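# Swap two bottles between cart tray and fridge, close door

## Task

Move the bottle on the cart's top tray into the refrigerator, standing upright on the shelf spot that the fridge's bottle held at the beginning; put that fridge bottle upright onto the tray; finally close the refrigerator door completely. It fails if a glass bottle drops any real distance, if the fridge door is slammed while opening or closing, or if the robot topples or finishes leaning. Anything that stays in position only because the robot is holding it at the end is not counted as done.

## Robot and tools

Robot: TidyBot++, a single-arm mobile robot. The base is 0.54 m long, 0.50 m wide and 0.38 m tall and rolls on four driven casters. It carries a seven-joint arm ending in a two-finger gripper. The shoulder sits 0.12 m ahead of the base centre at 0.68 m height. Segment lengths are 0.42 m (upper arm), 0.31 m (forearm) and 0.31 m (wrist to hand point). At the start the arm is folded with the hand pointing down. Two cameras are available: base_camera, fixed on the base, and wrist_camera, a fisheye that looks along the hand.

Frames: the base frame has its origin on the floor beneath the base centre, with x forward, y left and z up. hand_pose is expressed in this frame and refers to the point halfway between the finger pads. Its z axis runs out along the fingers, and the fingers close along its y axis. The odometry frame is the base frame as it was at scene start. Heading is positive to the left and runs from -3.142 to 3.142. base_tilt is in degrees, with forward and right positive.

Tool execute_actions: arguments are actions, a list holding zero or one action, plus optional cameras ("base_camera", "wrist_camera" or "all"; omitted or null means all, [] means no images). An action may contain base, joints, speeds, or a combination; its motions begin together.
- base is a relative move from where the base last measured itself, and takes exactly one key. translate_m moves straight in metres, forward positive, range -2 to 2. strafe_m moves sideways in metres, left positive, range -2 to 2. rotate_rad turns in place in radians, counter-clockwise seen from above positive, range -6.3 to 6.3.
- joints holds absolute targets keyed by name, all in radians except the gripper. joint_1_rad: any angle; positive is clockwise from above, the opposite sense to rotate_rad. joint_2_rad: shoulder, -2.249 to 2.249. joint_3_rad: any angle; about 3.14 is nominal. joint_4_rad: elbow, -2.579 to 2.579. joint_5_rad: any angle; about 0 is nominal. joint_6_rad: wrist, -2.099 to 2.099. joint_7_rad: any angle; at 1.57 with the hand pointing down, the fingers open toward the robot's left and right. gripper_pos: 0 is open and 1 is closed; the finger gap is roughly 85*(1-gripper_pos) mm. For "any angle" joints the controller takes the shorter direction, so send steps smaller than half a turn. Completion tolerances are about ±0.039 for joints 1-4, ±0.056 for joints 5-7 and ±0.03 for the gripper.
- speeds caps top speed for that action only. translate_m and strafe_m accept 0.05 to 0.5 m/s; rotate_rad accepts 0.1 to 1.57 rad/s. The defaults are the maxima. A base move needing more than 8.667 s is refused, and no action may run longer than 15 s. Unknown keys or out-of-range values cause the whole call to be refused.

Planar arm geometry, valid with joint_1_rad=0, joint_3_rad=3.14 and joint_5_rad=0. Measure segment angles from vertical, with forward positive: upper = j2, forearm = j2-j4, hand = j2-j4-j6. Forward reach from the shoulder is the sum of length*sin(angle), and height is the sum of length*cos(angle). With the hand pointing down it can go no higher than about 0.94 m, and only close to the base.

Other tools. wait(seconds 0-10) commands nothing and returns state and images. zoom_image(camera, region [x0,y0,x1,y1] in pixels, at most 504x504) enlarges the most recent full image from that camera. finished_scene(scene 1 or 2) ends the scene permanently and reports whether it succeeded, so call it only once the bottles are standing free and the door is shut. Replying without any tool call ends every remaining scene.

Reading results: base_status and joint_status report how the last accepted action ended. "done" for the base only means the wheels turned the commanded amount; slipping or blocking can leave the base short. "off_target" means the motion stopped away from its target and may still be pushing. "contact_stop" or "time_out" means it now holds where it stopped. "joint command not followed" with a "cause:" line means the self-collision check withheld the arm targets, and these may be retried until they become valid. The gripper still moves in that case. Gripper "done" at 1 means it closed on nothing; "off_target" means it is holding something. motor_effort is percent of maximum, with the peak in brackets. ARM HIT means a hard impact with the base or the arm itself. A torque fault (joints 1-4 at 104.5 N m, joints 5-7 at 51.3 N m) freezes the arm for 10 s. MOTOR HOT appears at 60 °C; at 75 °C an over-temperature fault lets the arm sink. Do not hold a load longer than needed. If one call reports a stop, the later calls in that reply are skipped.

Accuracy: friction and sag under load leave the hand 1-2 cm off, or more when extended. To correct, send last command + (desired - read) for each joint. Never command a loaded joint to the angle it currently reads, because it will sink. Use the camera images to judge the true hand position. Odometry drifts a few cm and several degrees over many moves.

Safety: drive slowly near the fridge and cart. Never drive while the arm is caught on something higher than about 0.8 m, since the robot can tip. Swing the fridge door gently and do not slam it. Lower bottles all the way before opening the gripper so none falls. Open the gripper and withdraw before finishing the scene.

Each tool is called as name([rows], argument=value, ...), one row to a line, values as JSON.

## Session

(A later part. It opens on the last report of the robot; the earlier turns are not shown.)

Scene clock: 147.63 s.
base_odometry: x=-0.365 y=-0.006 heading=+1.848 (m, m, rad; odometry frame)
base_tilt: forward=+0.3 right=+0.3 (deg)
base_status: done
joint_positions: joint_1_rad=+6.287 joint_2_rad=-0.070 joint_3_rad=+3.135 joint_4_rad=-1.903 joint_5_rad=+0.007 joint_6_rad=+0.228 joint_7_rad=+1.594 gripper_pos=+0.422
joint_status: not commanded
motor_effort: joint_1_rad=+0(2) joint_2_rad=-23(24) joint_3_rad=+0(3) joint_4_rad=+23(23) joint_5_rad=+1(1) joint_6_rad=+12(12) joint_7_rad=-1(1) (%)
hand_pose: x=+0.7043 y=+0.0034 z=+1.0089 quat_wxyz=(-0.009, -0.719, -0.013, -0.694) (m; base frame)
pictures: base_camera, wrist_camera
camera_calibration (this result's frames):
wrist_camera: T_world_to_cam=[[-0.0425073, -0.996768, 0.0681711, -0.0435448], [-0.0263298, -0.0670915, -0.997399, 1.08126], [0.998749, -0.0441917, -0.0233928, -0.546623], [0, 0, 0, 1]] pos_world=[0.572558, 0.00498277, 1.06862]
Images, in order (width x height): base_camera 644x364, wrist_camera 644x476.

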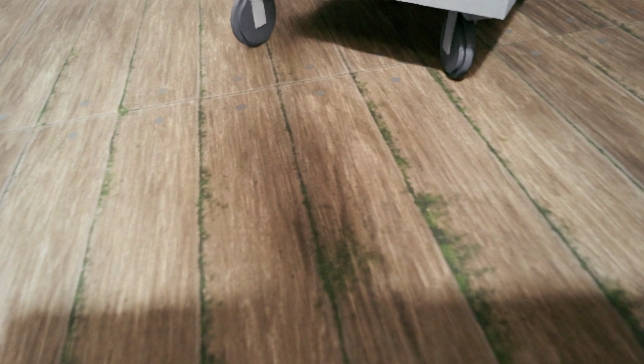

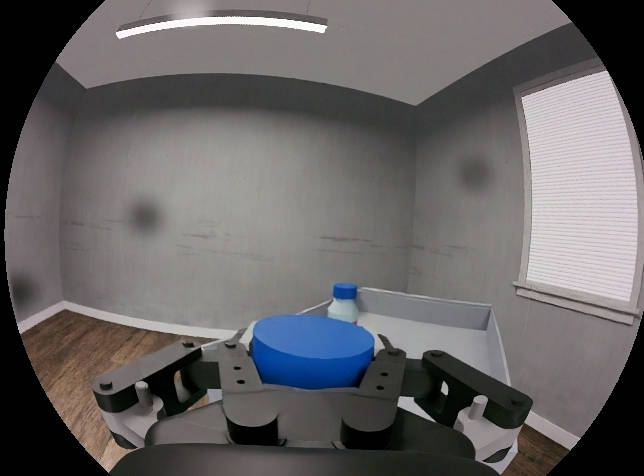

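execute_actions([
  {"base":{"translate_m":-0.15}},
], cameras=[])

execute_actions([
  {"joints":{"joint_2_rad":0.07,"joint_4_rad":-1.5,"joint_6_rad":0.03},"base":{"strafe_m":-0.17}},
])

Scene clock: 154.33 s.
base_odometry: x=-0.324 y=-0.150 heading=+1.847 (m, m, rad; odometry frame)
base_tilt: forward=+0.3 right=+0.3 (deg)
base_status: done
joint_positions: joint_1_rad=+6.287 joint_2_rad=-0.080 joint_3_rad=+3.135 joint_4_rad=-1.906 joint_5_rad=+0.007 joint_6_rad=+0.228 joint_7_rad=+1.594 gripper_pos=+0.422
joint_status: not commanded
motor_effort: joint_1_rad=+1(2) joint_2_rad=-22(27) joint_3_rad=+0(1) joint_4_rad=+23(24) joint_5_rad=+1(1) joint_6_rad=+12(12) joint_7_rad=-1(1) (%)
hand_pose: x=+0.7007 y=+0.0035 z=+1.0134 quat_wxyz=(-0.009, -0.717, -0.013, -0.697) (m; base frame)
pictures: none
No camera images: the call's "cameras" was empty. Leave "cameras" out to get every camera's image.

Scene clock: 155.87 s.
base_odometry: x=-0.161 y=-0.104 heading=+1.847 (m, m, rad; odometry frame)
base_tilt: forward=+0.3 right=+0.4 (deg)
base_status: done
joint_positions: joint_1_rad=+6.289 joint_2_rad=+0.085 joint_3_rad=+3.136 joint_4_rad=-1.535 joint_5_rad=+0.007 joint_6_rad=+0.051 joint_7_rad=+1.594 gripper_pos=+0.422
joint_status: all done
motor_effort: joint_1_rad=+1(3) joint_2_rad=-29(31) joint_3_rad=-1(4) joint_4_rad=+24(24) joint_5_rad=+1(0) joint_6_rad=+12(12) joint_7_rad=-1(1) (%)
hand_pose: x=+0.7798 y=+0.0011 z=+1.0865 quat_wxyz=(-0.011, -0.706, -0.011, -0.708) (m; base frame)
pictures: base_camera, wrist_camera
camera_calibration (this result's frames):
wrist_camera: T_world_to_cam=[[-0.0490066, -0.996636, 0.0656853, -0.0402164], [0.0107644, -0.0662875, -0.997742, 1.13186], [0.99874, -0.0481889, 0.0139767, -0.660971], [0, 0, 0, 1]] pos_world=[0.645984, 0.00309529, 1.14118]
Images, in order (width x height): base_camera 644x364, wrist_camera 644x476.

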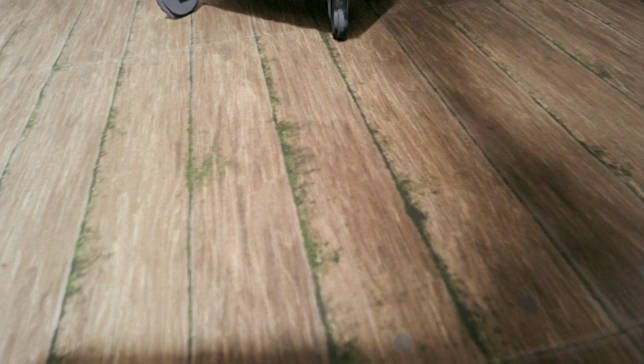

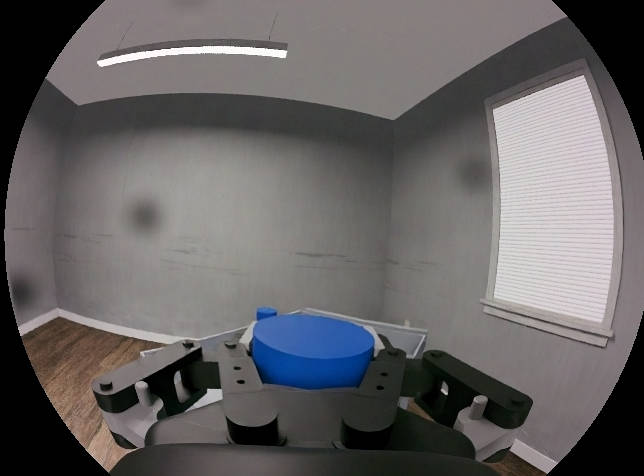

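execute_actions([
  {"base":{"strafe_m":-0.05}},
], cameras=[])

execute_actions([
  {"base":{"translate_m":0.5},"speeds":{"translate_m":0.2}},
])

Scene clock: 161.70 s.
base_odometry: x=-0.112 y=-0.091 heading=+1.847 (m, m, rad; odometry frame)
base_tilt: forward=+0.3 right=+0.3 (deg)
base_status: done
joint_positions: joint_1_rad=+6.289 joint_2_rad=+0.085 joint_3_rad=+3.137 joint_4_rad=-1.535 joint_5_rad=+0.007 joint_6_rad=+0.050 joint_7_rad=+1.594 gripper_pos=+0.422
joint_status: not commanded
motor_effort: joint_1_rad=+0(3) joint_2_rad=-29(31) joint_3_rad=+1(4) joint_4_rad=+24(24) joint_5_rad=+1(1) joint_6_rad=+12(12) joint_7_rad=-1(1) (%)
hand_pose: x=+0.7799 y=+0.0002 z=+1.0862 quat_wxyz=(-0.011, -0.706, -0.010, -0.708) (m; base frame)
pictures: none
No camera images: the call's "cameras" was empty. Leave "cameras" out to get every camera's image.

Scene clock: 164.97 s.
base_odometry: x=-0.248 y=+0.391 heading=+1.846 (m, m, rad; odometry frame)
base_tilt: forward=+0.3 right=+0.3 (deg)
base_status: done
joint_positions: joint_1_rad=+6.289 joint_2_rad=+0.097 joint_3_rad=+3.137 joint_4_rad=-1.534 joint_5_rad=+0.007 joint_6_rad=+0.048 joint_7_rad=+1.594 gripper_pos=+0.422
joint_status: not commanded
motor_effort: joint_1_rad=+1(0) joint_2_rad=-31(32) joint_3_rad=+0(1) joint_4_rad=+24(24) joint_5_rad=+1(1) joint_6_rad=+12(12) joint_7_rad=-1(1) (%)
hand_pose: x=+0.7847 y=+0.0002 z=+1.0784 quat_wxyz=(-0.011, -0.711, -0.010, -0.703) (m; base frame)
pictures: base_camera, wrist_camera
camera_calibration (this result's frames):
wrist_camera: T_world_to_cam=[[-0.0494129, -0.996572, 0.066349, -0.0406962], [-0.00275633, -0.0662938, -0.997796, 1.13435], [0.998775, -0.0494869, 0.000528891, -0.651288], [0, 0, 0, 1]] pos_world=[0.651606, 0.0024132, 1.13489]
Images, in order (width x height): base_camera 644x364, wrist_camera 644x476.

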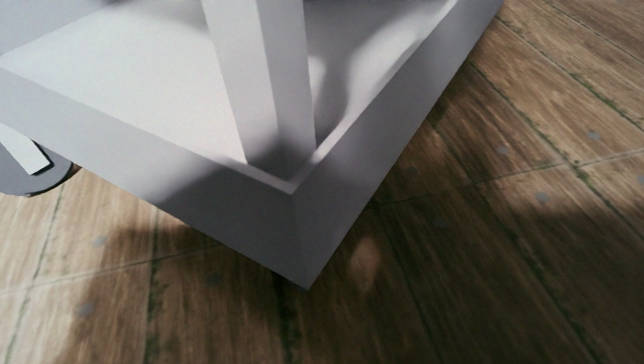

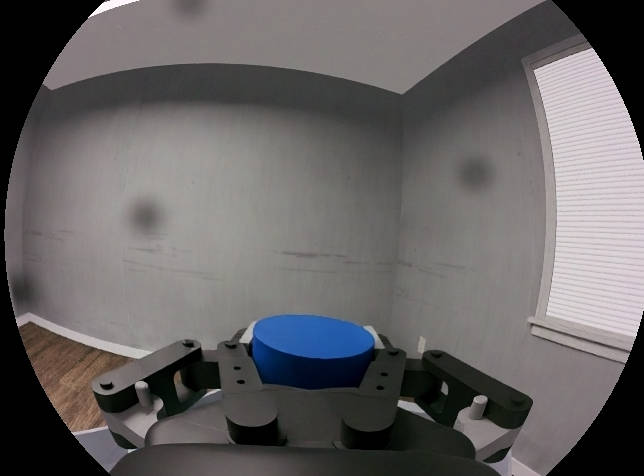

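execute_actions([
  {"base":{"translate_m":-0.08},"speeds":{"translate_m":0.1}},
], cameras=[])

execute_actions([
  {"joints":{"joint_4_rad":-1.76,"joint_6_rad":0.29}},
], cameras=["wrist_camera"])

Scene clock: 172.10 s.
base_odometry: x=-0.226 y=+0.313 heading=+1.847 (m, m, rad; odometry frame)
base_tilt: forward=+0.3 right=+0.3 (deg)
base_status: done
joint_positions: joint_1_rad=+6.289 joint_2_rad=+0.097 joint_3_rad=+3.137 joint_4_rad=-1.533 joint_5_rad=+0.007 joint_6_rad=+0.048 joint_7_rad=+1.594 gripper_pos=+0.422
joint_status: not commanded
motor_effort: joint_1_rad=+1(1) joint_2_rad=-30(34) joint_3_rad=+1(1) joint_4_rad=+24(25) joint_5_rad=+1(1) joint_6_rad=+12(12) joint_7_rad=-1(1) (%)
hand_pose: x=+0.7847 y=+0.0002 z=+1.0787 quat_wxyz=(-0.011, -0.711, -0.010, -0.703) (m; base frame)
pictures: none
No camera images: the call's "cameras" was empty. Leave "cameras" out to get every camera's image.

Scene clock: 173.47 s.
base_odometry: x=-0.226 y=+0.313 heading=+1.847 (m, m, rad; odometry frame)
base_tilt: forward=+0.3 right=+0.3 (deg)
base_status: not commanded
joint_positions: joint_1_rad=+6.289 joint_2_rad=+0.097 joint_3_rad=+3.137 joint_4_rad=-1.776 joint_5_rad=+0.007 joint_6_rad=+0.224 joint_7_rad=+1.594 gripper_pos=+0.422
joint_status: joint_6_rad off_target (ended at +0.224, target +0.290); the others done
motor_effort: joint_1_rad=+1(1) joint_2_rad=-29(30) joint_3_rad=+0(1) joint_4_rad=+23(25) joint_5_rad=+1(1) joint_6_rad=+12(12) joint_7_rad=-1(1) (%)
hand_pose: x=+0.7700 y=+0.0007 z=+0.9828 quat_wxyz=(-0.010, -0.734, -0.011, -0.679) (m; base frame)
pictures: wrist_camera
camera_calibration (this result's frames):
wrist_camera: T_world_to_cam=[[-0.04366, -0.996652, 0.0691321, -0.0418063], [-0.0692438, -0.0660129, -0.995413, 1.08785], [0.996644, -0.0482467, -0.0661299, -0.569382], [0, 0, 0, 1]] pos_world=[0.640972, 0.00267486, 1.04809]
Images, in order (width x height): wrist_camera 644x476.

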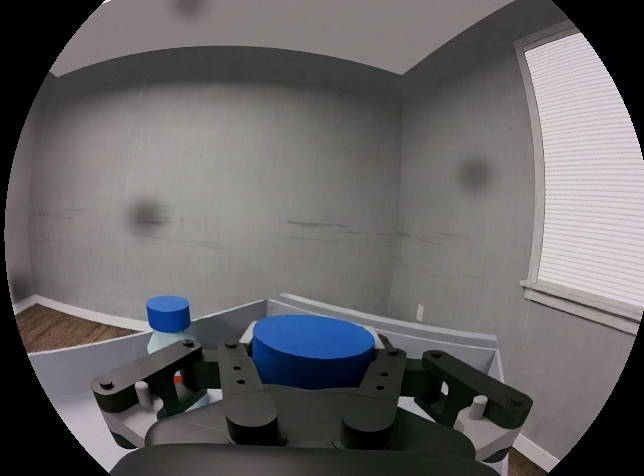

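execute_actions([
  {"joints":{"joint_4_rad":-1.82,"joint_6_rad":0.40}},
], cameras=["wrist_camera"])

Scene clock: 176.27 s.
base_odometry: x=-0.226 y=+0.313 heading=+1.847 (m, m, rad; odometry frame)
base_tilt: forward=+0.3 right=+0.3 (deg)
base_status: not commanded
joint_positions: joint_1_rad=+6.289 joint_2_rad=+0.097 joint_3_rad=+3.137 joint_4_rad=-1.835 joint_5_rad=+0.007 joint_6_rad=+0.335 joint_7_rad=+1.594 gripper_pos=+0.422
joint_status: joint_6_rad off_target (ended at +0.335, target +0.400); the others done
motor_effort: joint_1_rad=+1(1) joint_2_rad=-28(29) joint_3_rad=+1(0) joint_4_rad=+22(23) joint_5_rad=+1(1) joint_6_rad=+11(12) joint_7_rad=-1(1) (%)
hand_pose: x=+0.7648 y=+0.0009 z=+0.9815 quat_wxyz=(-0.010, -0.716, -0.011, -0.698) (m; base frame)
pictures: wrist_camera
camera_calibration (this result's frames):
wrist_camera: T_world_to_cam=[[-0.0465029, -0.996695, 0.0666062, -0.0370515], [-0.0170649, -0.065876, -0.997682, 1.04856], [0.998772, -0.0475317, -0.0139451, -0.617129], [0, 0, 0, 1]] pos_world=[0.632542, 0.00281253, 1.03999]
Images, in order (width x height): wrist_camera 644x476.

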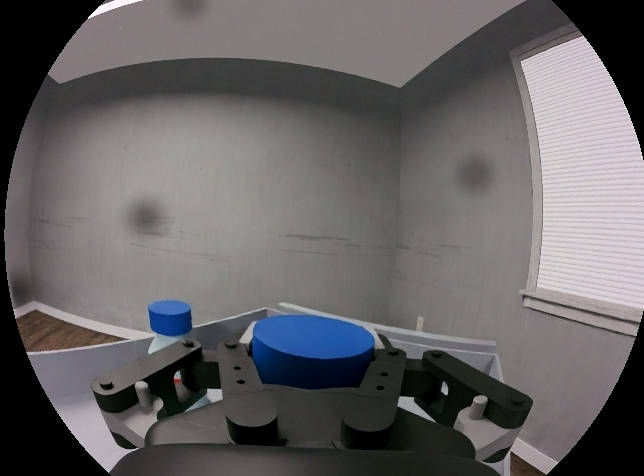

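execute_actions([
  {"joints":{"joint_4_rad":-1.90,"joint_6_rad":0.49}},
], cameras=["wrist_camera"])

execute_actions([
  {"joints":{"joint_4_rad":-1.95,"joint_6_rad":0.54}},
], cameras=["wrist_camera"])

Scene clock: 179.60 s.
base_odometry: x=-0.226 y=+0.313 heading=+1.847 (m, m, rad; odometry frame)
base_tilt: forward=+0.3 right=+0.3 (deg)
base_status: not commanded
joint_positions: joint_1_rad=+6.289 joint_2_rad=+0.097 joint_3_rad=+3.137 joint_4_rad=-1.917 joint_5_rad=+0.007 joint_6_rad=+0.423 joint_7_rad=+1.594 gripper_pos=+0.422
joint_status: joint_6_rad off_target (ended at +0.423, target +0.490); the others done
motor_effort: joint_1_rad=+1(1) joint_2_rad=-29(29) joint_3_rad=+0(1) joint_4_rad=+22(23) joint_5_rad=+1(1) joint_6_rad=+12(12) joint_7_rad=-1(1) (%)
hand_pose: x=+0.7547 y=+0.0011 z=+0.9594 quat_wxyz=(-0.010, -0.714, -0.011, -0.700) (m; base frame)
pictures: wrist_camera
camera_calibration (this result's frames):
wrist_camera: T_world_to_cam=[[-0.0462853, -0.996736, 0.0661417, -0.0355601], [-0.0119557, -0.0656552, -0.997771, 1.0225], [0.998857, -0.0469729, -0.00887778, -0.612295], [0, 0, 0, 1]] pos_world=[0.622174, 0.00292718, 1.01714]
Images, in order (width x height): wrist_camera 644x476.

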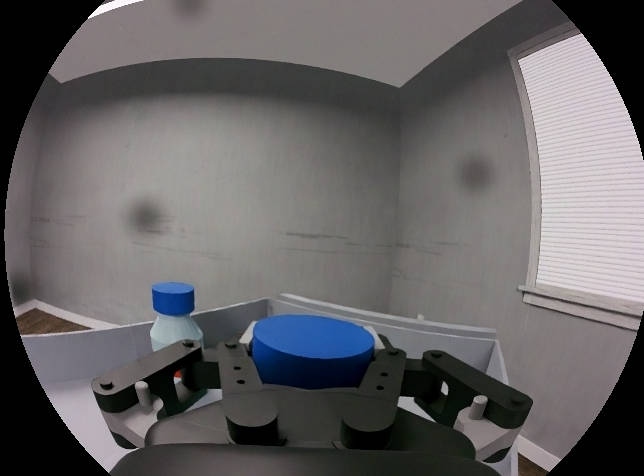

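Scene clock: 180.37 s.
base_odometry: x=-0.226 y=+0.313 heading=+1.847 (m, m, rad; odometry frame)
base_tilt: forward=+0.3 right=+0.3 (deg)
base_status: not commanded
joint_positions: joint_1_rad=+6.289 joint_2_rad=+0.097 joint_3_rad=+3.137 joint_4_rad=-1.966 joint_5_rad=+0.007 joint_6_rad=+0.473 joint_7_rad=+1.594 gripper_pos=+0.422
joint_status: joint_6_rad off_target (ended at +0.473, target +0.540); the others done
motor_effort: joint_1_rad=+1(0) joint_2_rad=-27(28) joint_3_rad=+0(1) joint_4_rad=+21(23) joint_5_rad=+1(1) joint_6_rad=+12(12) joint_7_rad=-1(1) (%)
hand_pose: x=+0.7480 y=+0.0012 z=+0.9467 quat_wxyz=(-0.010, -0.713, -0.011, -0.701) (m; base frame)
pictures: wrist_camera
camera_calibration (this result's frames):
wrist_camera: T_world_to_cam=[[-0.0461478, -0.996761, 0.0658638, -0.0347615], [-0.0092747, -0.0655037, -0.997809, 1.00783], [0.998892, -0.0466576, -0.0062218, -0.608161], [0, 0, 0, 1]] pos_world=[0.61523, 0.00299232, 1.00413]
Images, in order (width x height): wrist_camera 644x476.

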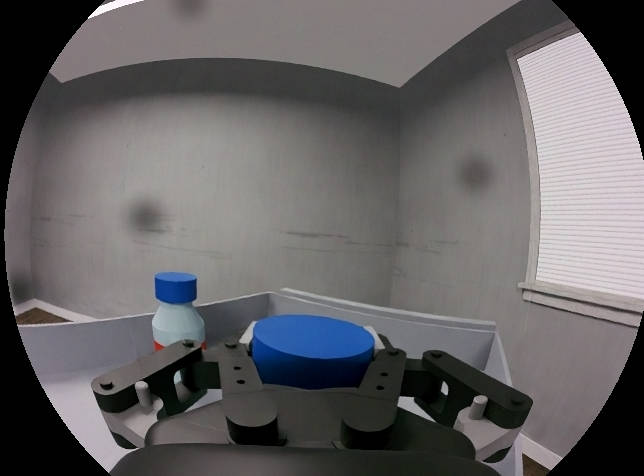

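execute_actions([
  {"joints":{"joint_4_rad":-2.0,"joint_6_rad":0.59}},
], cameras=["wrist_camera"])

Scene clock: 182.07 s.
base_odometry: x=-0.226 y=+0.313 heading=+1.847 (m, m, rad; odometry frame)
base_tilt: forward=+0.3 right=+0.3 (deg)
base_status: not commanded
joint_positions: joint_1_rad=+6.289 joint_2_rad=+0.097 joint_3_rad=+3.137 joint_4_rad=-2.015 joint_5_rad=+0.007 joint_6_rad=+0.523 joint_7_rad=+1.594 gripper_pos=+0.422
joint_status: joint_6_rad off_target (ended at +0.523, target +0.590); the others done
motor_effort: joint_1_rad=+1(1) joint_2_rad=-27(28) joint_3_rad=+1(1) joint_4_rad=+21(22) joint_5_rad=+1(1) joint_6_rad=+12(13) joint_7_rad=-1(1) (%)
hand_pose: x=+0.7402 y=+0.0013 z=+0.9331 quat_wxyz=(-0.010, -0.713, -0.011, -0.701) (m; base frame)
pictures: wrist_camera
camera_calibration (this result's frames):
wrist_camera: T_world_to_cam=[[-0.0458467, -0.996786, 0.065693, -0.034171], [-0.00925878, -0.0653353, -0.99782, 0.994156], [0.998906, -0.046355, -0.00623362, -0.600508], [0, 0, 0, 1]] pos_world=[0.607489, 0.00305571, 0.990491]
Images, in order (width x height): wrist_camera 644x476.

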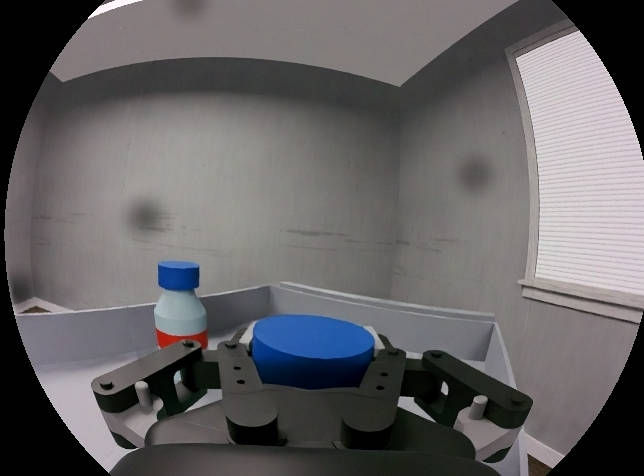

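execute_actions([
  {"joints":{"joint_4_rad":-2.03,"joint_6_rad":0.62}},
], cameras=[])

execute_actions([
  {"joints":{"gripper_pos":0}},
], cameras=["wrist_camera"])

Scene clock: 184.73 s.
base_odometry: x=-0.226 y=+0.313 heading=+1.847 (m, m, rad; odometry frame)
base_tilt: forward=+0.3 right=+0.3 (deg)
base_status: not commanded
joint_positions: joint_1_rad=+6.289 joint_2_rad=+0.097 joint_3_rad=+3.137 joint_4_rad=-2.043 joint_5_rad=+0.007 joint_6_rad=+0.555 joint_7_rad=+1.594 gripper_pos=+0.422
joint_status: joint_6_rad off_target (ended at +0.555, target +0.620); the others done
motor_effort: joint_1_rad=+1(0) joint_2_rad=-28(28) joint_3_rad=+0(0) joint_4_rad=+21(22) joint_5_rad=+1(0) joint_6_rad=+12(12) joint_7_rad=-1(1) (%)
hand_pose: x=+0.7357 y=+0.0014 z=+0.9272 quat_wxyz=(-0.009, -0.712, -0.011, -0.702) (m; base frame)
pictures: none
No camera images: the call's "cameras" was empty. Leave "cameras" out to get every camera's image.

Scene clock: 185.87 s.
base_odometry: x=-0.226 y=+0.313 heading=+1.847 (m, m, rad; odometry frame)
base_tilt: forward=+0.3 right=+0.3 (deg)
base_status: not commanded
joint_positions: joint_1_rad=+6.289 joint_2_rad=+0.076 joint_3_rad=+3.137 joint_4_rad=-2.033 joint_5_rad=+0.007 joint_6_rad=+0.578 joint_7_rad=+1.594 gripper_pos=+0.000
joint_status: all done
motor_effort: joint_1_rad=+1(2) joint_2_rad=-22(27) joint_3_rad=+0(1) joint_4_rad=+17(21) joint_5_rad=+1(0) joint_6_rad=+8(12) joint_7_rad=-1(1) (%)
hand_pose: x=+0.7319 y=+0.0015 z=+0.9528 quat_wxyz=(-0.010, -0.693, -0.011, -0.721) (m; base frame)
pictures: wrist_camera
camera_calibration (this result's frames):
wrist_camera: T_world_to_cam=[[-0.04927, -0.996802, 0.0629211, -0.0305631], [0.0486898, -0.0653198, -0.996676, 0.970224], [0.997598, -0.0460426, 0.0517524, -0.646355], [0, 0, 0, 1]] pos_world=[0.596056, 0.00314963, 1.00237]
Images, in order (width x height): wrist_camera 644x476.

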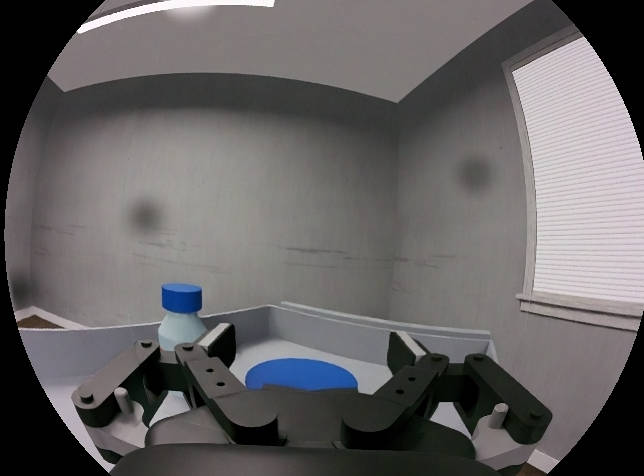

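execute_actions([
  {"base":{"translate_m":-0.15},"speeds":{"translate_m":0.15},"joints":{"joint_6_rad":0.50}},
], cameras=["wrist_camera"])

execute_actions([
  {"base":{"strafe_m":0.19},"speeds":{"strafe_m":0.15}},
])

Scene clock: 192.07 s.
base_odometry: x=-0.185 y=+0.169 heading=+1.847 (m, m, rad; odometry frame)
base_tilt: forward=+0.3 right=+0.3 (deg)
base_status: done
joint_positions: joint_1_rad=+6.289 joint_2_rad=+0.073 joint_3_rad=+3.137 joint_4_rad=-2.032 joint_5_rad=+0.007 joint_6_rad=+0.537 joint_7_rad=+1.594 gripper_pos=+0.000
joint_status: all done
motor_effort: joint_1_rad=+1(3) joint_2_rad=-21(24) joint_3_rad=+0(1) joint_4_rad=+17(18) joint_5_rad=+1(0) joint_6_rad=+8(8) joint_7_rad=-1(1) (%)
hand_pose: x=+0.7313 y=+0.0015 z=+0.9424 quat_wxyz=(-0.010, -0.706, -0.011, -0.708) (m; base frame)
pictures: wrist_camera
camera_calibration (this result's frames):
wrist_camera: T_world_to_cam=[[-0.0470123, -0.99679, 0.0648007, -0.0333476], [0.0118948, -0.0654265, -0.997786, 0.987917], [0.998823, -0.0461375, 0.0149325, -0.611477], [0, 0, 0, 1]] pos_world=[0.597439, 0.0031833, 0.997022]
Images, in order (width x height): wrist_camera 644x476.

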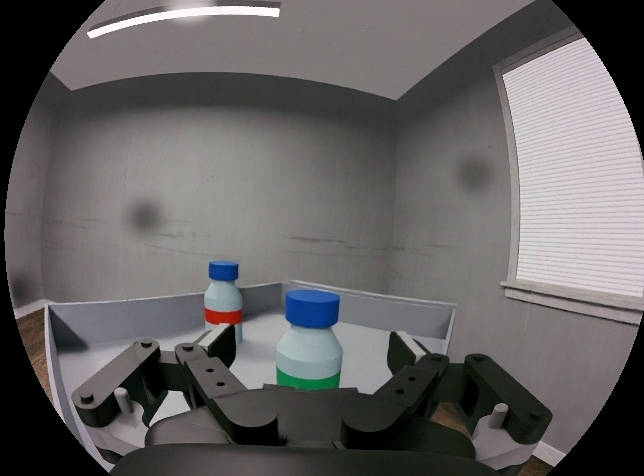

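Scene clock: 194.00 s.
base_odometry: x=-0.368 y=+0.117 heading=+1.847 (m, m, rad; odometry frame)
base_tilt: forward=+0.3 right=+0.3 (deg)
base_status: done
joint_positions: joint_1_rad=+6.288 joint_2_rad=+0.073 joint_3_rad=+3.137 joint_4_rad=-2.032 joint_5_rad=+0.007 joint_6_rad=+0.537 joint_7_rad=+1.594 gripper_pos=+0.000
joint_status: not commanded
motor_effort: joint_1_rad=+1(2) joint_2_rad=-22(25) joint_3_rad=-1(3) joint_4_rad=+17(18) joint_5_rad=+1(1) joint_6_rad=+9(9) joint_7_rad=-1(1) (%)
hand_pose: x=+0.7313 y=+0.0023 z=+0.9424 quat_wxyz=(-0.009, -0.706, -0.012, -0.708) (m; base frame)
pictures: base_camera, wrist_camera
camera_calibration (this result's frames):
wrist_camera: T_world_to_cam=[[-0.0456198, -0.996855, 0.0648013, -0.0335138], [0.0119917, -0.0654107, -0.997786, 0.987905], [0.998887, -0.0447417, 0.014938, -0.61149], [0, 0, 0, 1]] pos_world=[0.597434, 0.00385206, 0.997024]
Images, in order (width x height): base_camera 644x364, wrist_camera 644x476.

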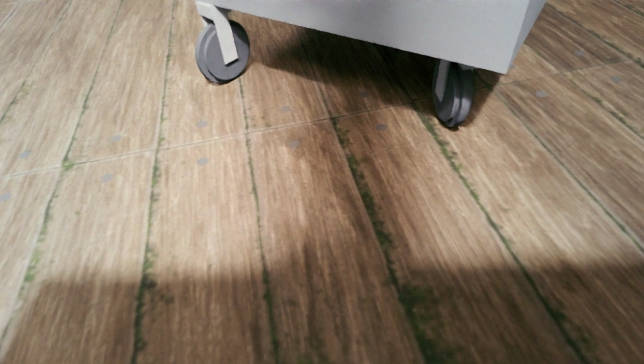

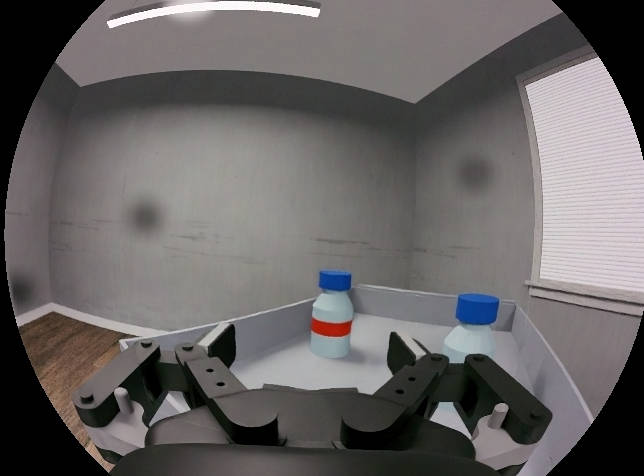

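execute_actions([
  {"base":{"strafe_m":-0.035},"joints":{"joint_4_rad":-2.09,"joint_6_rad":0.60}},
], cameras=[])

execute_actions([
  {"base":{"translate_m":0.2},"speeds":{"translate_m":0.12}},
], cameras=["wrist_camera"])

Scene clock: 198.10 s.
base_odometry: x=-0.334 y=+0.127 heading=+1.847 (m, m, rad; odometry frame)
base_tilt: forward=+0.3 right=+0.3 (deg)
base_status: done
joint_positions: joint_1_rad=+6.288 joint_2_rad=+0.073 joint_3_rad=+3.137 joint_4_rad=-2.086 joint_5_rad=+0.007 joint_6_rad=+0.556 joint_7_rad=+1.594 gripper_pos=+0.000
joint_status: all done
motor_effort: joint_1_rad=+1(3) joint_2_rad=-21(23) joint_3_rad=+1(3) joint_4_rad=+17(18) joint_5_rad=+1(0) joint_6_rad=+8(9) joint_7_rad=-1(1) (%)
hand_pose: x=+0.7222 y=+0.0022 z=+0.9170 quat_wxyz=(-0.009, -0.718, -0.012, -0.695) (m; base frame)
pictures: none
No camera images: the call's "cameras" was empty. Leave "cameras" out to get every camera's image.

Scene clock: 200.30 s.
base_odometry: x=-0.389 y=+0.319 heading=+1.847 (m, m, rad; odometry frame)
base_tilt: forward=+0.3 right=+0.3 (deg)
base_status: done
joint_positions: joint_1_rad=+6.288 joint_2_rad=+0.072 joint_3_rad=+3.137 joint_4_rad=-2.086 joint_5_rad=+0.007 joint_6_rad=+0.557 joint_7_rad=+1.594 gripper_pos=+0.000
joint_status: not commanded
motor_effort: joint_1_rad=+1(0) joint_2_rad=-21(24) joint_3_rad=+0(2) joint_4_rad=+17(18) joint_5_rad=+1(1) joint_6_rad=+8(9) joint_7_rad=-1(1) (%)
hand_pose: x=+0.7219 y=+0.0022 z=+0.9180 quat_wxyz=(-0.009, -0.718, -0.012, -0.696) (m; base frame)
pictures: wrist_camera
camera_calibration (this result's frames):
wrist_camera: T_world_to_cam=[[-0.0435985, -0.996853, 0.0662075, -0.0352302], [-0.0210965, -0.0653371, -0.99764, 0.987381], [0.998826, -0.0448924, -0.0181815, -0.571286], [0, 0, 0, 1]] pos_world=[0.58991, 0.00374692, 0.976996]
Images, in order (width x height): wrist_camera 644x476.

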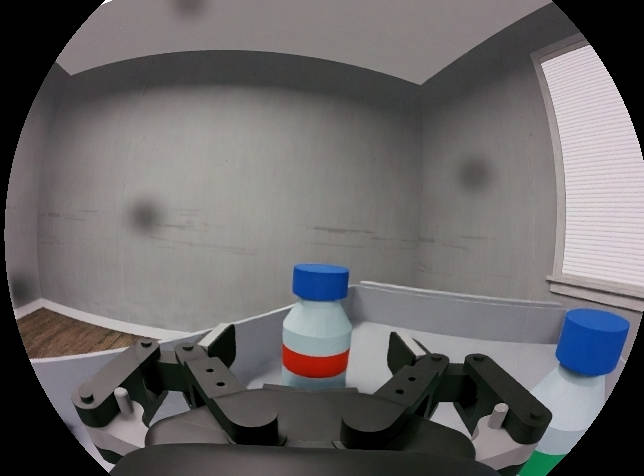

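execute_actions([
  {"base":{"translate_m":0.07},"speeds":{"translate_m":0.08},"joints":{"joint_6_rad":0.64,"joint_1_rad":0.03}},
], cameras=["wrist_camera"])

Scene clock: 204.33 s.
base_odometry: x=-0.409 y=+0.387 heading=+1.847 (m, m, rad; odometry frame)
base_tilt: forward=+0.3 right=+0.3 (deg)
base_status: done
joint_positions: joint_1_rad=+6.305 joint_2_rad=+0.071 joint_3_rad=+3.137 joint_4_rad=-2.087 joint_5_rad=+0.007 joint_6_rad=+0.599 joint_7_rad=+1.594 gripper_pos=+0.000
joint_status: all done
motor_effort: joint_1_rad=+1(3) joint_2_rad=-22(22) joint_3_rad=-1(2) joint_4_rad=+17(18) joint_5_rad=+0(0) joint_6_rad=+8(9) joint_7_rad=-1(1) (%)
hand_pose: x=+0.7219 y=-0.0077 z=+0.9310 quat_wxyz=(-0.015, -0.703, -0.006, -0.711) (m; base frame)
pictures: wrist_camera
camera_calibration (this result's frames):
wrist_camera: T_world_to_cam=[[-0.0626636, -0.995969, 0.0641843, -0.0303606], [0.0196056, -0.0655267, -0.997658, 0.970383], [0.997842, -0.0612584, 0.0236327, -0.609822], [0, 0, 0, 1]] pos_world=[0.587578, -0.00400896, 0.984471]
Images, in order (width x height): wrist_camera 644x476.

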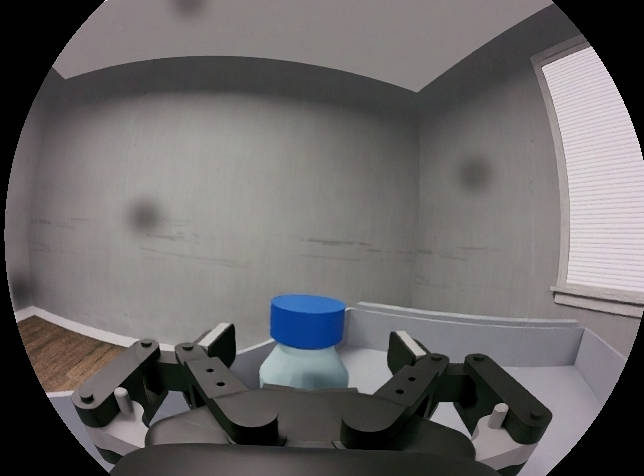

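execute_actions([
  {"base":{"translate_m":0.07},"speeds":{"translate_m":0.06}},
], cameras=["wrist_camera"])

execute_actions([
  {"joints":{"gripper_pos":1.0}},
], cameras=["wrist_camera"])

Scene clock: 207.93 s.
base_odometry: x=-0.428 y=+0.454 heading=+1.848 (m, m, rad; odometry frame)
base_tilt: forward=+0.3 right=+0.3 (deg)
base_status: done
joint_positions: joint_1_rad=+6.305 joint_2_rad=+0.071 joint_3_rad=+3.137 joint_4_rad=-2.087 joint_5_rad=+0.007 joint_6_rad=+0.599 joint_7_rad=+1.594 gripper_pos=+0.000
joint_status: not commanded
motor_effort: joint_1_rad=+1(2) joint_2_rad=-21(24) joint_3_rad=-1(1) joint_4_rad=+17(17) joint_5_rad=+1(1) joint_6_rad=+8(9) joint_7_rad=-1(1) (%)
hand_pose: x=+0.7218 y=-0.0079 z=+0.9313 quat_wxyz=(-0.015, -0.703, -0.006, -0.711) (m; base frame)
pictures: wrist_camera
camera_calibration (this result's frames):
wrist_camera: T_world_to_cam=[[-0.0628886, -0.995956, 0.0641644, -0.0303165], [0.0200456, -0.0655392, -0.997649, 0.970266], [0.997819, -0.0614545, 0.0240862, -0.610128], [0, 0, 0, 1]] pos_world=[0.587442, -0.00409866, 0.984625]
Images, in order (width x height): wrist_camera 644x476.

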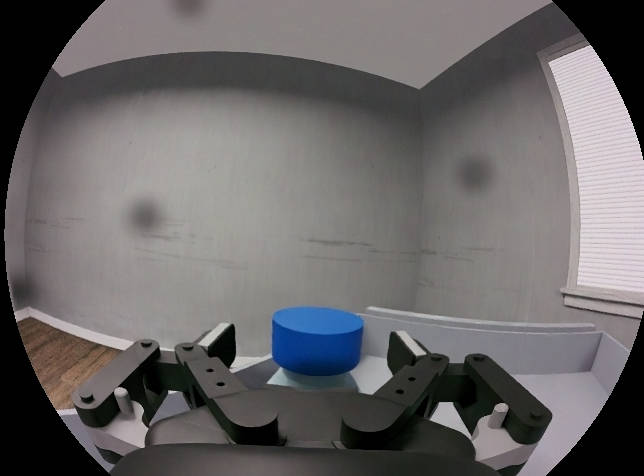

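Scene clock: 209.10 s.
base_odometry: x=-0.428 y=+0.454 heading=+1.848 (m, m, rad; odometry frame)
base_tilt: forward=+0.3 right=+0.3 (deg)
base_status: not commanded
joint_positions: joint_1_rad=+6.305 joint_2_rad=+0.071 joint_3_rad=+3.137 joint_4_rad=-2.087 joint_5_rad=+0.007 joint_6_rad=+0.600 joint_7_rad=+1.594 gripper_pos=+0.999
joint_status: all done
motor_effort: joint_1_rad=+1(0) joint_2_rad=-21(23) joint_3_rad=+0(1) joint_4_rad=+17(18) joint_5_rad=+1(1) joint_6_rad=+9(9) joint_7_rad=-1(1) (%)
hand_pose: x=+0.7217 y=-0.0079 z=+0.9315 quat_wxyz=(-0.015, -0.702, -0.006, -0.712) (m; base frame)
pictures: wrist_camera
camera_calibration (this result's frames):
wrist_camera: T_world_to_cam=[[-0.0630191, -0.99595, 0.0641268, -0.0302559], [0.0208031, -0.0655514, -0.997632, 0.969931], [0.997795, -0.0615358, 0.0248499, -0.610753], [0, 0, 0, 1]] pos_world=[0.587322, -0.00413619, 0.984752]
Images, in order (width x height): wrist_camera 644x476.

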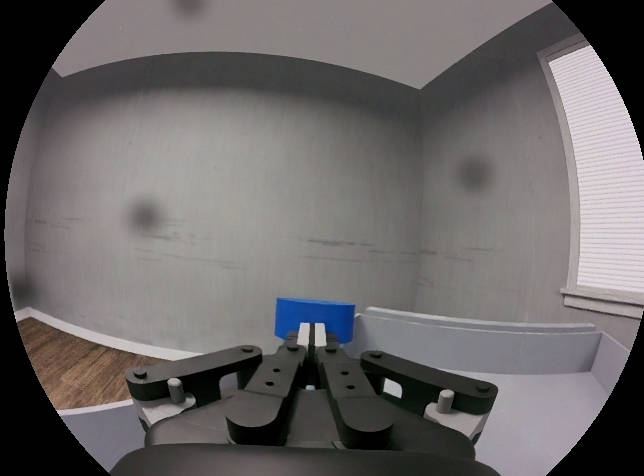

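execute_actions([
  {"joints":{"gripper_pos":0}},
])

Scene clock: 211.70 s.
base_odometry: x=-0.428 y=+0.454 heading=+1.848 (m, m, rad; odometry frame)
base_tilt: forward=+0.3 right=+0.3 (deg)
base_status: not commanded
joint_positions: joint_1_rad=+6.305 joint_2_rad=+0.071 joint_3_rad=+3.137 joint_4_rad=-2.087 joint_5_rad=+0.007 joint_6_rad=+0.600 joint_7_rad=+1.594 gripper_pos=+0.000
joint_status: all done
motor_effort: joint_1_rad=+1(0) joint_2_rad=-21(22) joint_3_rad=+1(0) joint_4_rad=+17(17) joint_5_rad=+1(2) joint_6_rad=+8(9) joint_7_rad=-1(1) (%)
hand_pose: x=+0.7217 y=-0.0079 z=+0.9315 quat_wxyz=(-0.015, -0.702, -0.006, -0.712) (m; base frame)
pictures: base_camera, wrist_camera
camera_calibration (this result's frames):
wrist_camera: T_world_to_cam=[[-0.0630188, -0.99595, 0.0641267, -0.0302559], [0.0208033, -0.0655514, -0.997632, 0.969931], [0.997795, -0.0615355, 0.02485, -0.610753], [0, 0, 0, 1]] pos_world=[0.587322, -0.00413605, 0.984752]
Images, in order (width x height): base_camera 644x364, wrist_camera 644x476.

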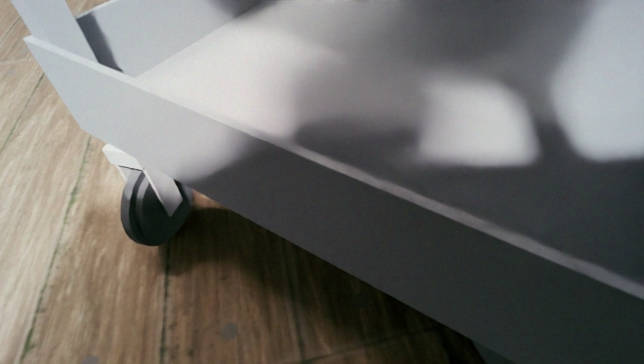

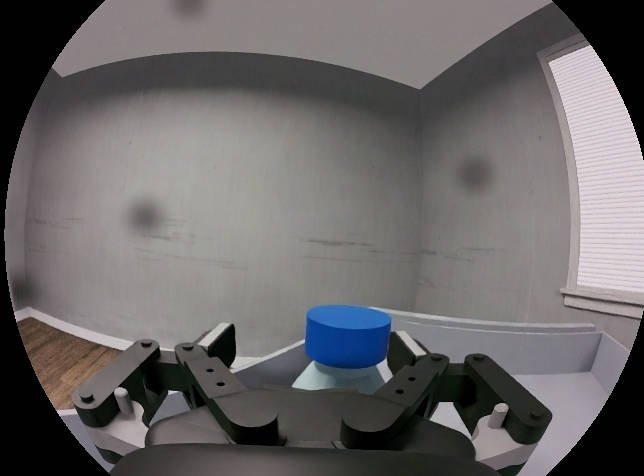

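execute_actions([
  {"joints":{"joint_1_rad":0.07}},
], cameras=[])

execute_actions([
  {"joints":{"joint_2_rad":0.21,"joint_4_rad":-1.90,"joint_6_rad":0.61}},
], cameras=["wrist_camera"])

Scene clock: 215.80 s.
base_odometry: x=-0.428 y=+0.454 heading=+1.848 (m, m, rad; odometry frame)
base_tilt: forward=+0.3 right=+0.3 (deg)
base_status: not commanded
joint_positions: joint_1_rad=+6.343 joint_2_rad=+0.071 joint_3_rad=+3.137 joint_4_rad=-2.087 joint_5_rad=+0.007 joint_6_rad=+0.600 joint_7_rad=+1.594 gripper_pos=+0.000
joint_status: all done
motor_effort: joint_1_rad=+1(1) joint_2_rad=-22(21) joint_3_rad=+0(1) joint_4_rad=+17(17) joint_5_rad=+1(1) joint_6_rad=+8(8) joint_7_rad=-1(1) (%)
hand_pose: x=+0.7210 y=-0.0308 z=+0.9315 quat_wxyz=(-0.029, -0.702, +0.008, -0.711) (m; base frame)
pictures: none
No camera images: the call's "cameras" was empty. Leave "cameras" out to get every camera's image.

Scene clock: 216.97 s.
base_odometry: x=-0.428 y=+0.454 heading=+1.848 (m, m, rad; odometry frame)
base_tilt: forward=+0.3 right=+0.3 (deg)
base_status: not commanded
joint_positions: joint_1_rad=+6.343 joint_2_rad=+0.201 joint_3_rad=+3.137 joint_4_rad=-1.910 joint_5_rad=+0.007 joint_6_rad=+0.600 joint_7_rad=+1.594 gripper_pos=+0.000
joint_status: all done
motor_effort: joint_1_rad=+1(1) joint_2_rad=-26(28) joint_3_rad=+0(1) joint_4_rad=+17(17) joint_5_rad=+0(1) joint_6_rad=+8(9) joint_7_rad=-1(1) (%)
hand_pose: x=+0.7823 y=-0.0344 z=+0.9514 quat_wxyz=(-0.029, -0.685, +0.008, -0.728) (m; base frame)
pictures: wrist_camera
camera_calibration (this result's frames):
wrist_camera: T_world_to_cam=[[-0.103845, -0.992702, 0.061309, -0.0193525], [0.065417, -0.068326, -0.995516, 0.949804], [0.99244, -0.0993684, 0.0720349, -0.715307], [0, 0, 0, 1]] pos_world=[0.645756, -0.0253938, 0.998259]
Images, in order (width x height): wrist_camera 644x476.

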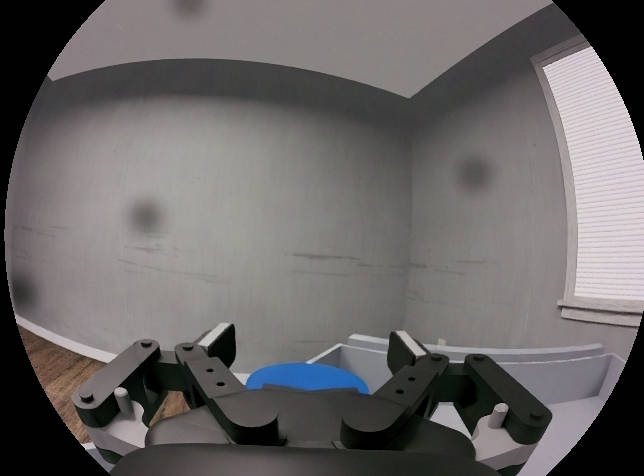

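execute_actions([
  {"joints":{"joint_6_rad":0.49}},
], cameras=["wrist_camera"])

Scene clock: 218.53 s.
base_odometry: x=-0.428 y=+0.454 heading=+1.848 (m, m, rad; odometry frame)
base_tilt: forward=+0.3 right=+0.4 (deg)
base_status: not commanded
joint_positions: joint_1_rad=+6.343 joint_2_rad=+0.202 joint_3_rad=+3.137 joint_4_rad=-1.908 joint_5_rad=+0.007 joint_6_rad=+0.527 joint_7_rad=+1.594 gripper_pos=+0.000
joint_status: all done
motor_effort: joint_1_rad=+1(1) joint_2_rad=-26(26) joint_3_rad=+0(0) joint_4_rad=+17(18) joint_5_rad=+1(0) joint_6_rad=+9(10) joint_7_rad=-1(1) (%)
hand_pose: x=+0.7835 y=-0.0346 z=+0.9289 quat_wxyz=(-0.028, -0.711, +0.008, -0.702) (m; base frame)
pictures: wrist_camera
camera_calibration (this result's frames):
wrist_camera: T_world_to_cam=[[-0.0996294, -0.992902, 0.0649649, -0.0247363], [-0.00703486, -0.0645853, -0.997887, 0.986398], [0.995, -0.0998759, -0.000550334, -0.649466], [0, 0, 0, 1]] pos_world=[0.650693, -0.0257199, 0.985564]
Images, in order (width x height): wrist_camera 644x476.

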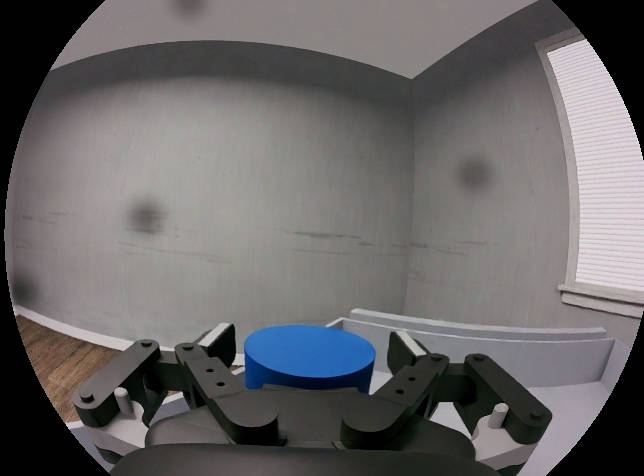

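execute_actions([
  {"joints":{"joint_4_rad":-1.955,"joint_6_rad":0.60}},
], cameras=["wrist_camera"])

execute_actions([
  {"joints":{"gripper_pos":1.0}},
], cameras=["wrist_camera"])

Scene clock: 221.80 s.
base_odometry: x=-0.428 y=+0.454 heading=+1.848 (m, m, rad; odometry frame)
base_tilt: forward=+0.3 right=+0.3 (deg)
base_status: not commanded
joint_positions: joint_1_rad=+6.343 joint_2_rad=+0.204 joint_3_rad=+3.137 joint_4_rad=-1.950 joint_5_rad=+0.007 joint_6_rad=+0.556 joint_7_rad=+1.594 gripper_pos=+0.000
joint_status: all done
motor_effort: joint_1_rad=+0(1) joint_2_rad=-26(27) joint_3_rad=+0(0) joint_4_rad=+17(18) joint_5_rad=+1(1) joint_6_rad=+8(9) joint_7_rad=-1(1) (%)
hand_pose: x=+0.7768 y=-0.0341 z=+0.9123 quat_wxyz=(-0.028, -0.717, +0.008, -0.697) (m; base frame)
pictures: wrist_camera
camera_calibration (this result's frames):
wrist_camera: T_world_to_cam=[[-0.0984778, -0.992981, 0.0655014, -0.0252764], [-0.0218174, -0.0636512, -0.997734, 0.9812], [0.9949, -0.0996837, -0.015396, -0.629179], [0, 0, 0, 1]] pos_world=[0.644888, -0.0253633, 0.970945]
Images, in order (width x height): wrist_camera 644x476.

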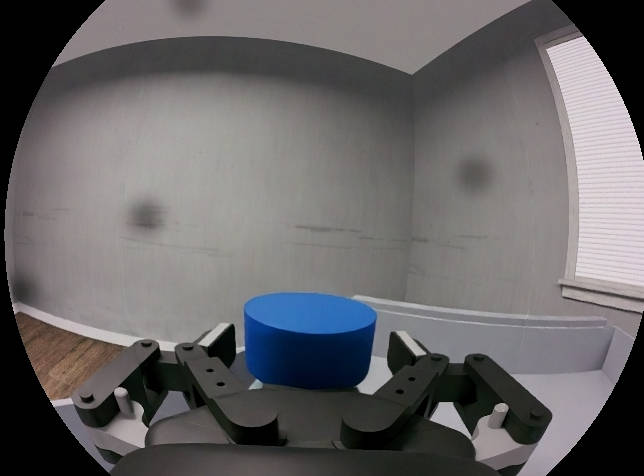

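Scene clock: 222.90 s.
base_odometry: x=-0.428 y=+0.454 heading=+1.848 (m, m, rad; odometry frame)
base_tilt: forward=+0.3 right=+0.3 (deg)
base_status: not commanded
joint_positions: joint_1_rad=+6.343 joint_2_rad=+0.204 joint_3_rad=+3.137 joint_4_rad=-1.950 joint_5_rad=+0.007 joint_6_rad=+0.556 joint_7_rad=+1.594 gripper_pos=+0.446
joint_status: gripper_pos off_target (ended at +0.446, target +1.000)
motor_effort: joint_1_rad=+2(2) joint_2_rad=-27(27) joint_3_rad=+0(1) joint_4_rad=+17(17) joint_5_rad=+1(1) joint_6_rad=+9(9) joint_7_rad=-1(1) (%)
hand_pose: x=+0.7768 y=-0.0341 z=+0.9124 quat_wxyz=(-0.028, -0.717, +0.008, -0.697) (m; base frame)
pictures: wrist_camera
camera_calibration (this result's frames):
wrist_camera: T_world_to_cam=[[-0.0984895, -0.992981, 0.0654922, -0.0252626], [-0.0216296, -0.0636606, -0.997737, 0.981116], [0.994903, -0.0996832, -0.0152079, -0.629353], [0, 0, 0, 1]] pos_world=[0.644878, -0.0253628, 0.970979]
Images, in order (width x height): wrist_camera 644x476.

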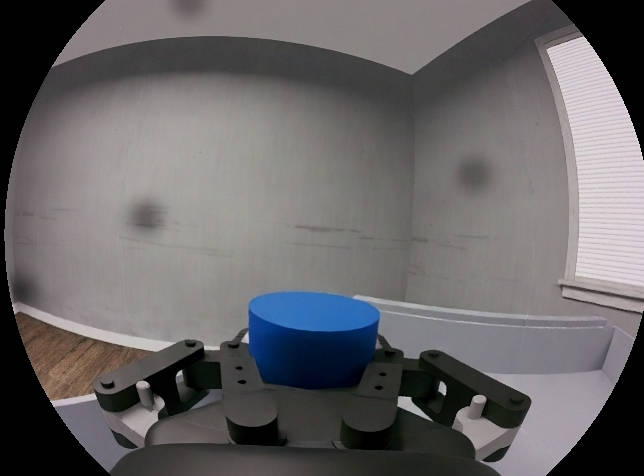

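execute_actions([
  {"joints":{"joint_4_rad":-1.40,"joint_6_rad":0.12}},
], cameras=["wrist_camera"])

execute_actions([
  {"base":{"translate_m":-0.75},"speeds":{"translate_m":0.3},"joints":{"joint_1_rad":0}},
], cameras=[])

Scene clock: 227.13 s.
base_odometry: x=-0.428 y=+0.454 heading=+1.848 (m, m, rad; odometry frame)
base_tilt: forward=+0.3 right=+0.3 (deg)
base_status: not commanded
joint_positions: joint_1_rad=+6.343 joint_2_rad=+0.226 joint_3_rad=+3.137 joint_4_rad=-1.427 joint_5_rad=+0.007 joint_6_rad=+0.148 joint_7_rad=+1.594 gripper_pos=+0.446
joint_status: all done
motor_effort: joint_1_rad=+1(1) joint_2_rad=-34(33) joint_3_rad=+0(1) joint_4_rad=+22(23) joint_5_rad=+1(1) joint_6_rad=+11(11) joint_7_rad=-1(1) (%)
hand_pose: x=+0.8363 y=-0.0385 z=+1.0862 quat_wxyz=(-0.031, -0.684, +0.008, -0.729) (m; base frame)
pictures: wrist_camera
camera_calibration (this result's frames):
wrist_camera: T_world_to_cam=[[-0.107117, -0.992317, 0.0619083, -0.0239629], [0.0699093, -0.0696297, -0.99512, 1.07599], [0.991786, -0.102266, 0.0768307, -0.783781], [0, 0, 0, 1]] pos_world=[0.699555, -0.0290127, 1.13244]
Images, in order (width x height): wrist_camera 644x476.

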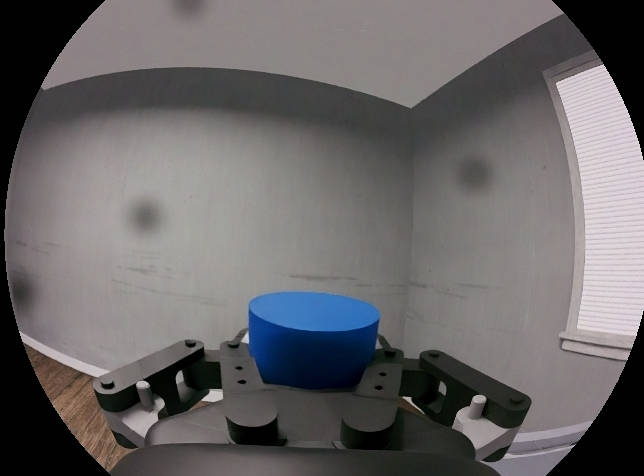

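Scene clock: 230.63 s.
base_odometry: x=-0.222 y=-0.267 heading=+1.849 (m, m, rad; odometry frame)
base_tilt: forward=+0.3 right=+0.4 (deg)
base_status: done
joint_positions: joint_1_rad=+6.287 joint_2_rad=+0.230 joint_3_rad=+3.137 joint_4_rad=-1.426 joint_5_rad=+0.007 joint_6_rad=+0.144 joint_7_rad=+1.594 gripper_pos=+0.446
joint_status: all done
motor_effort: joint_1_rad=+1(4) joint_2_rad=-34(40) joint_3_rad=+0(3) joint_4_rad=+22(24) joint_5_rad=+1(0) joint_6_rad=+11(11) joint_7_rad=-1(1) (%)
hand_pose: x=+0.8388 y=+0.0017 z=+1.0832 quat_wxyz=(-0.010, -0.686, -0.011, -0.728) (m; base frame)
pictures: none
No camera images: the call's "cameras" was empty. Leave "cameras" out to get every camera's image.

execute_actions([
  {"base":{"rotate_rad":1.43},"speeds":{"rotate_rad":0.7},"joints":{"joint_2_rad":-0.1,"joint_4_rad":-1.89,"joint_6_rad":0.22}},
], cameras=[])

execute_actions([
  {"base":{"strafe_m":-0.278}},
], cameras=[])

execute_actions([
  {"joints":{"joint_2_rad":1.36,"joint_4_rad":-0.43,"joint_6_rad":0.22}},
])

Scene clock: 235.60 s.
base_odometry: x=-0.222 y=-0.267 heading=-3.006 (m, m, rad; odometry frame)
base_tilt: forward=+0.3 right=+0.3 (deg)
base_status: done
joint_positions: joint_1_rad=+6.281 joint_2_rad=-0.071 joint_3_rad=+3.138 joint_4_rad=-1.895 joint_5_rad=+0.007 joint_6_rad=+0.160 joint_7_rad=+1.594 gripper_pos=+0.446
joint_status: joint_6_rad off_target (ended at +0.160, target +0.220); the others done
motor_effort: joint_1_rad=+0(3) joint_2_rad=-22(33) joint_3_rad=+0(3) joint_4_rad=+22(22) joint_5_rad=+1(1) joint_6_rad=+11(11) joint_7_rad=-1(1) (%)
hand_pose: x=+0.7033 y=+0.0054 z=+0.9936 quat_wxyz=(-0.008, -0.739, -0.014, -0.673) (m; base frame)
pictures: none
No camera images: the call's "cameras" was empty. Leave "cameras" out to get every camera's image.

Scene clock: 237.47 s.
base_odometry: x=-0.260 y=+0.008 heading=-3.005 (m, m, rad; odometry frame)
base_tilt: forward=+0.3 right=+0.4 (deg)
base_status: done
joint_positions: joint_1_rad=+6.284 joint_2_rad=-0.071 joint_3_rad=+3.138 joint_4_rad=-1.895 joint_5_rad=+0.007 joint_6_rad=+0.160 joint_7_rad=+1.594 gripper_pos=+0.446
joint_status: not commanded
motor_effort: joint_1_rad=+0(3) joint_2_rad=-22(24) joint_3_rad=+0(3) joint_4_rad=+22(23) joint_5_rad=+1(1) joint_6_rad=+11(11) joint_7_rad=-1(1) (%)
hand_pose: x=+0.7033 y=+0.0036 z=+0.9937 quat_wxyz=(-0.009, -0.739, -0.013, -0.673) (m; base frame)
pictures: none
No camera images: the call's "cameras" was empty. Leave "cameras" out to get every camera's image.

Scene clock: 240.20 s.
base_odometry: x=-0.260 y=+0.008 heading=-3.005 (m, m, rad; odometry frame)
base_tilt: forward=+0.3 right=+0.3 (deg)
base_status: not commanded
joint_positions: joint_1_rad=+6.284 joint_2_rad=+1.388 joint_3_rad=+3.138 joint_4_rad=-0.460 joint_5_rad=+0.007 joint_6_rad=+0.165 joint_7_rad=+1.594 gripper_pos=+0.446
joint_status: all done
motor_effort: joint_1_rad=+0(2) joint_2_rad=-62(66) joint_3_rad=-1(1) joint_4_rad=+22(23) joint_5_rad=+1(1) joint_6_rad=+11(11) joint_7_rad=-1(1) (%)
hand_pose: x=+1.1445 y=+0.0020 z=+0.6378 quat_wxyz=(-0.008, -0.745, -0.011, -0.667) (m; base frame)
pictures: base_camera, wrist_camera
camera_calibration (this result's frames):
wrist_camera: T_world_to_cam=[[-0.0399415, -0.996925, 0.0674174, -0.0034114], [-0.102595, -0.0630229, -0.992725, 0.806934], [0.993921, -0.0465676, -0.0997624, -0.940794], [0, 0, 0, 1]] pos_world=[1.01773, 0.00364388, 0.707437]
Images, in order (width x height): base_camera 644x364, wrist_camera 644x476.

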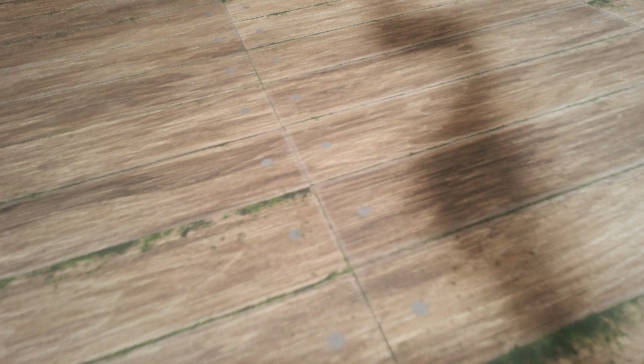

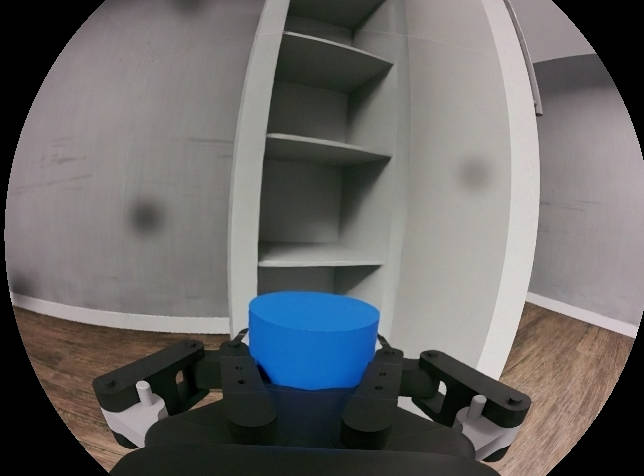

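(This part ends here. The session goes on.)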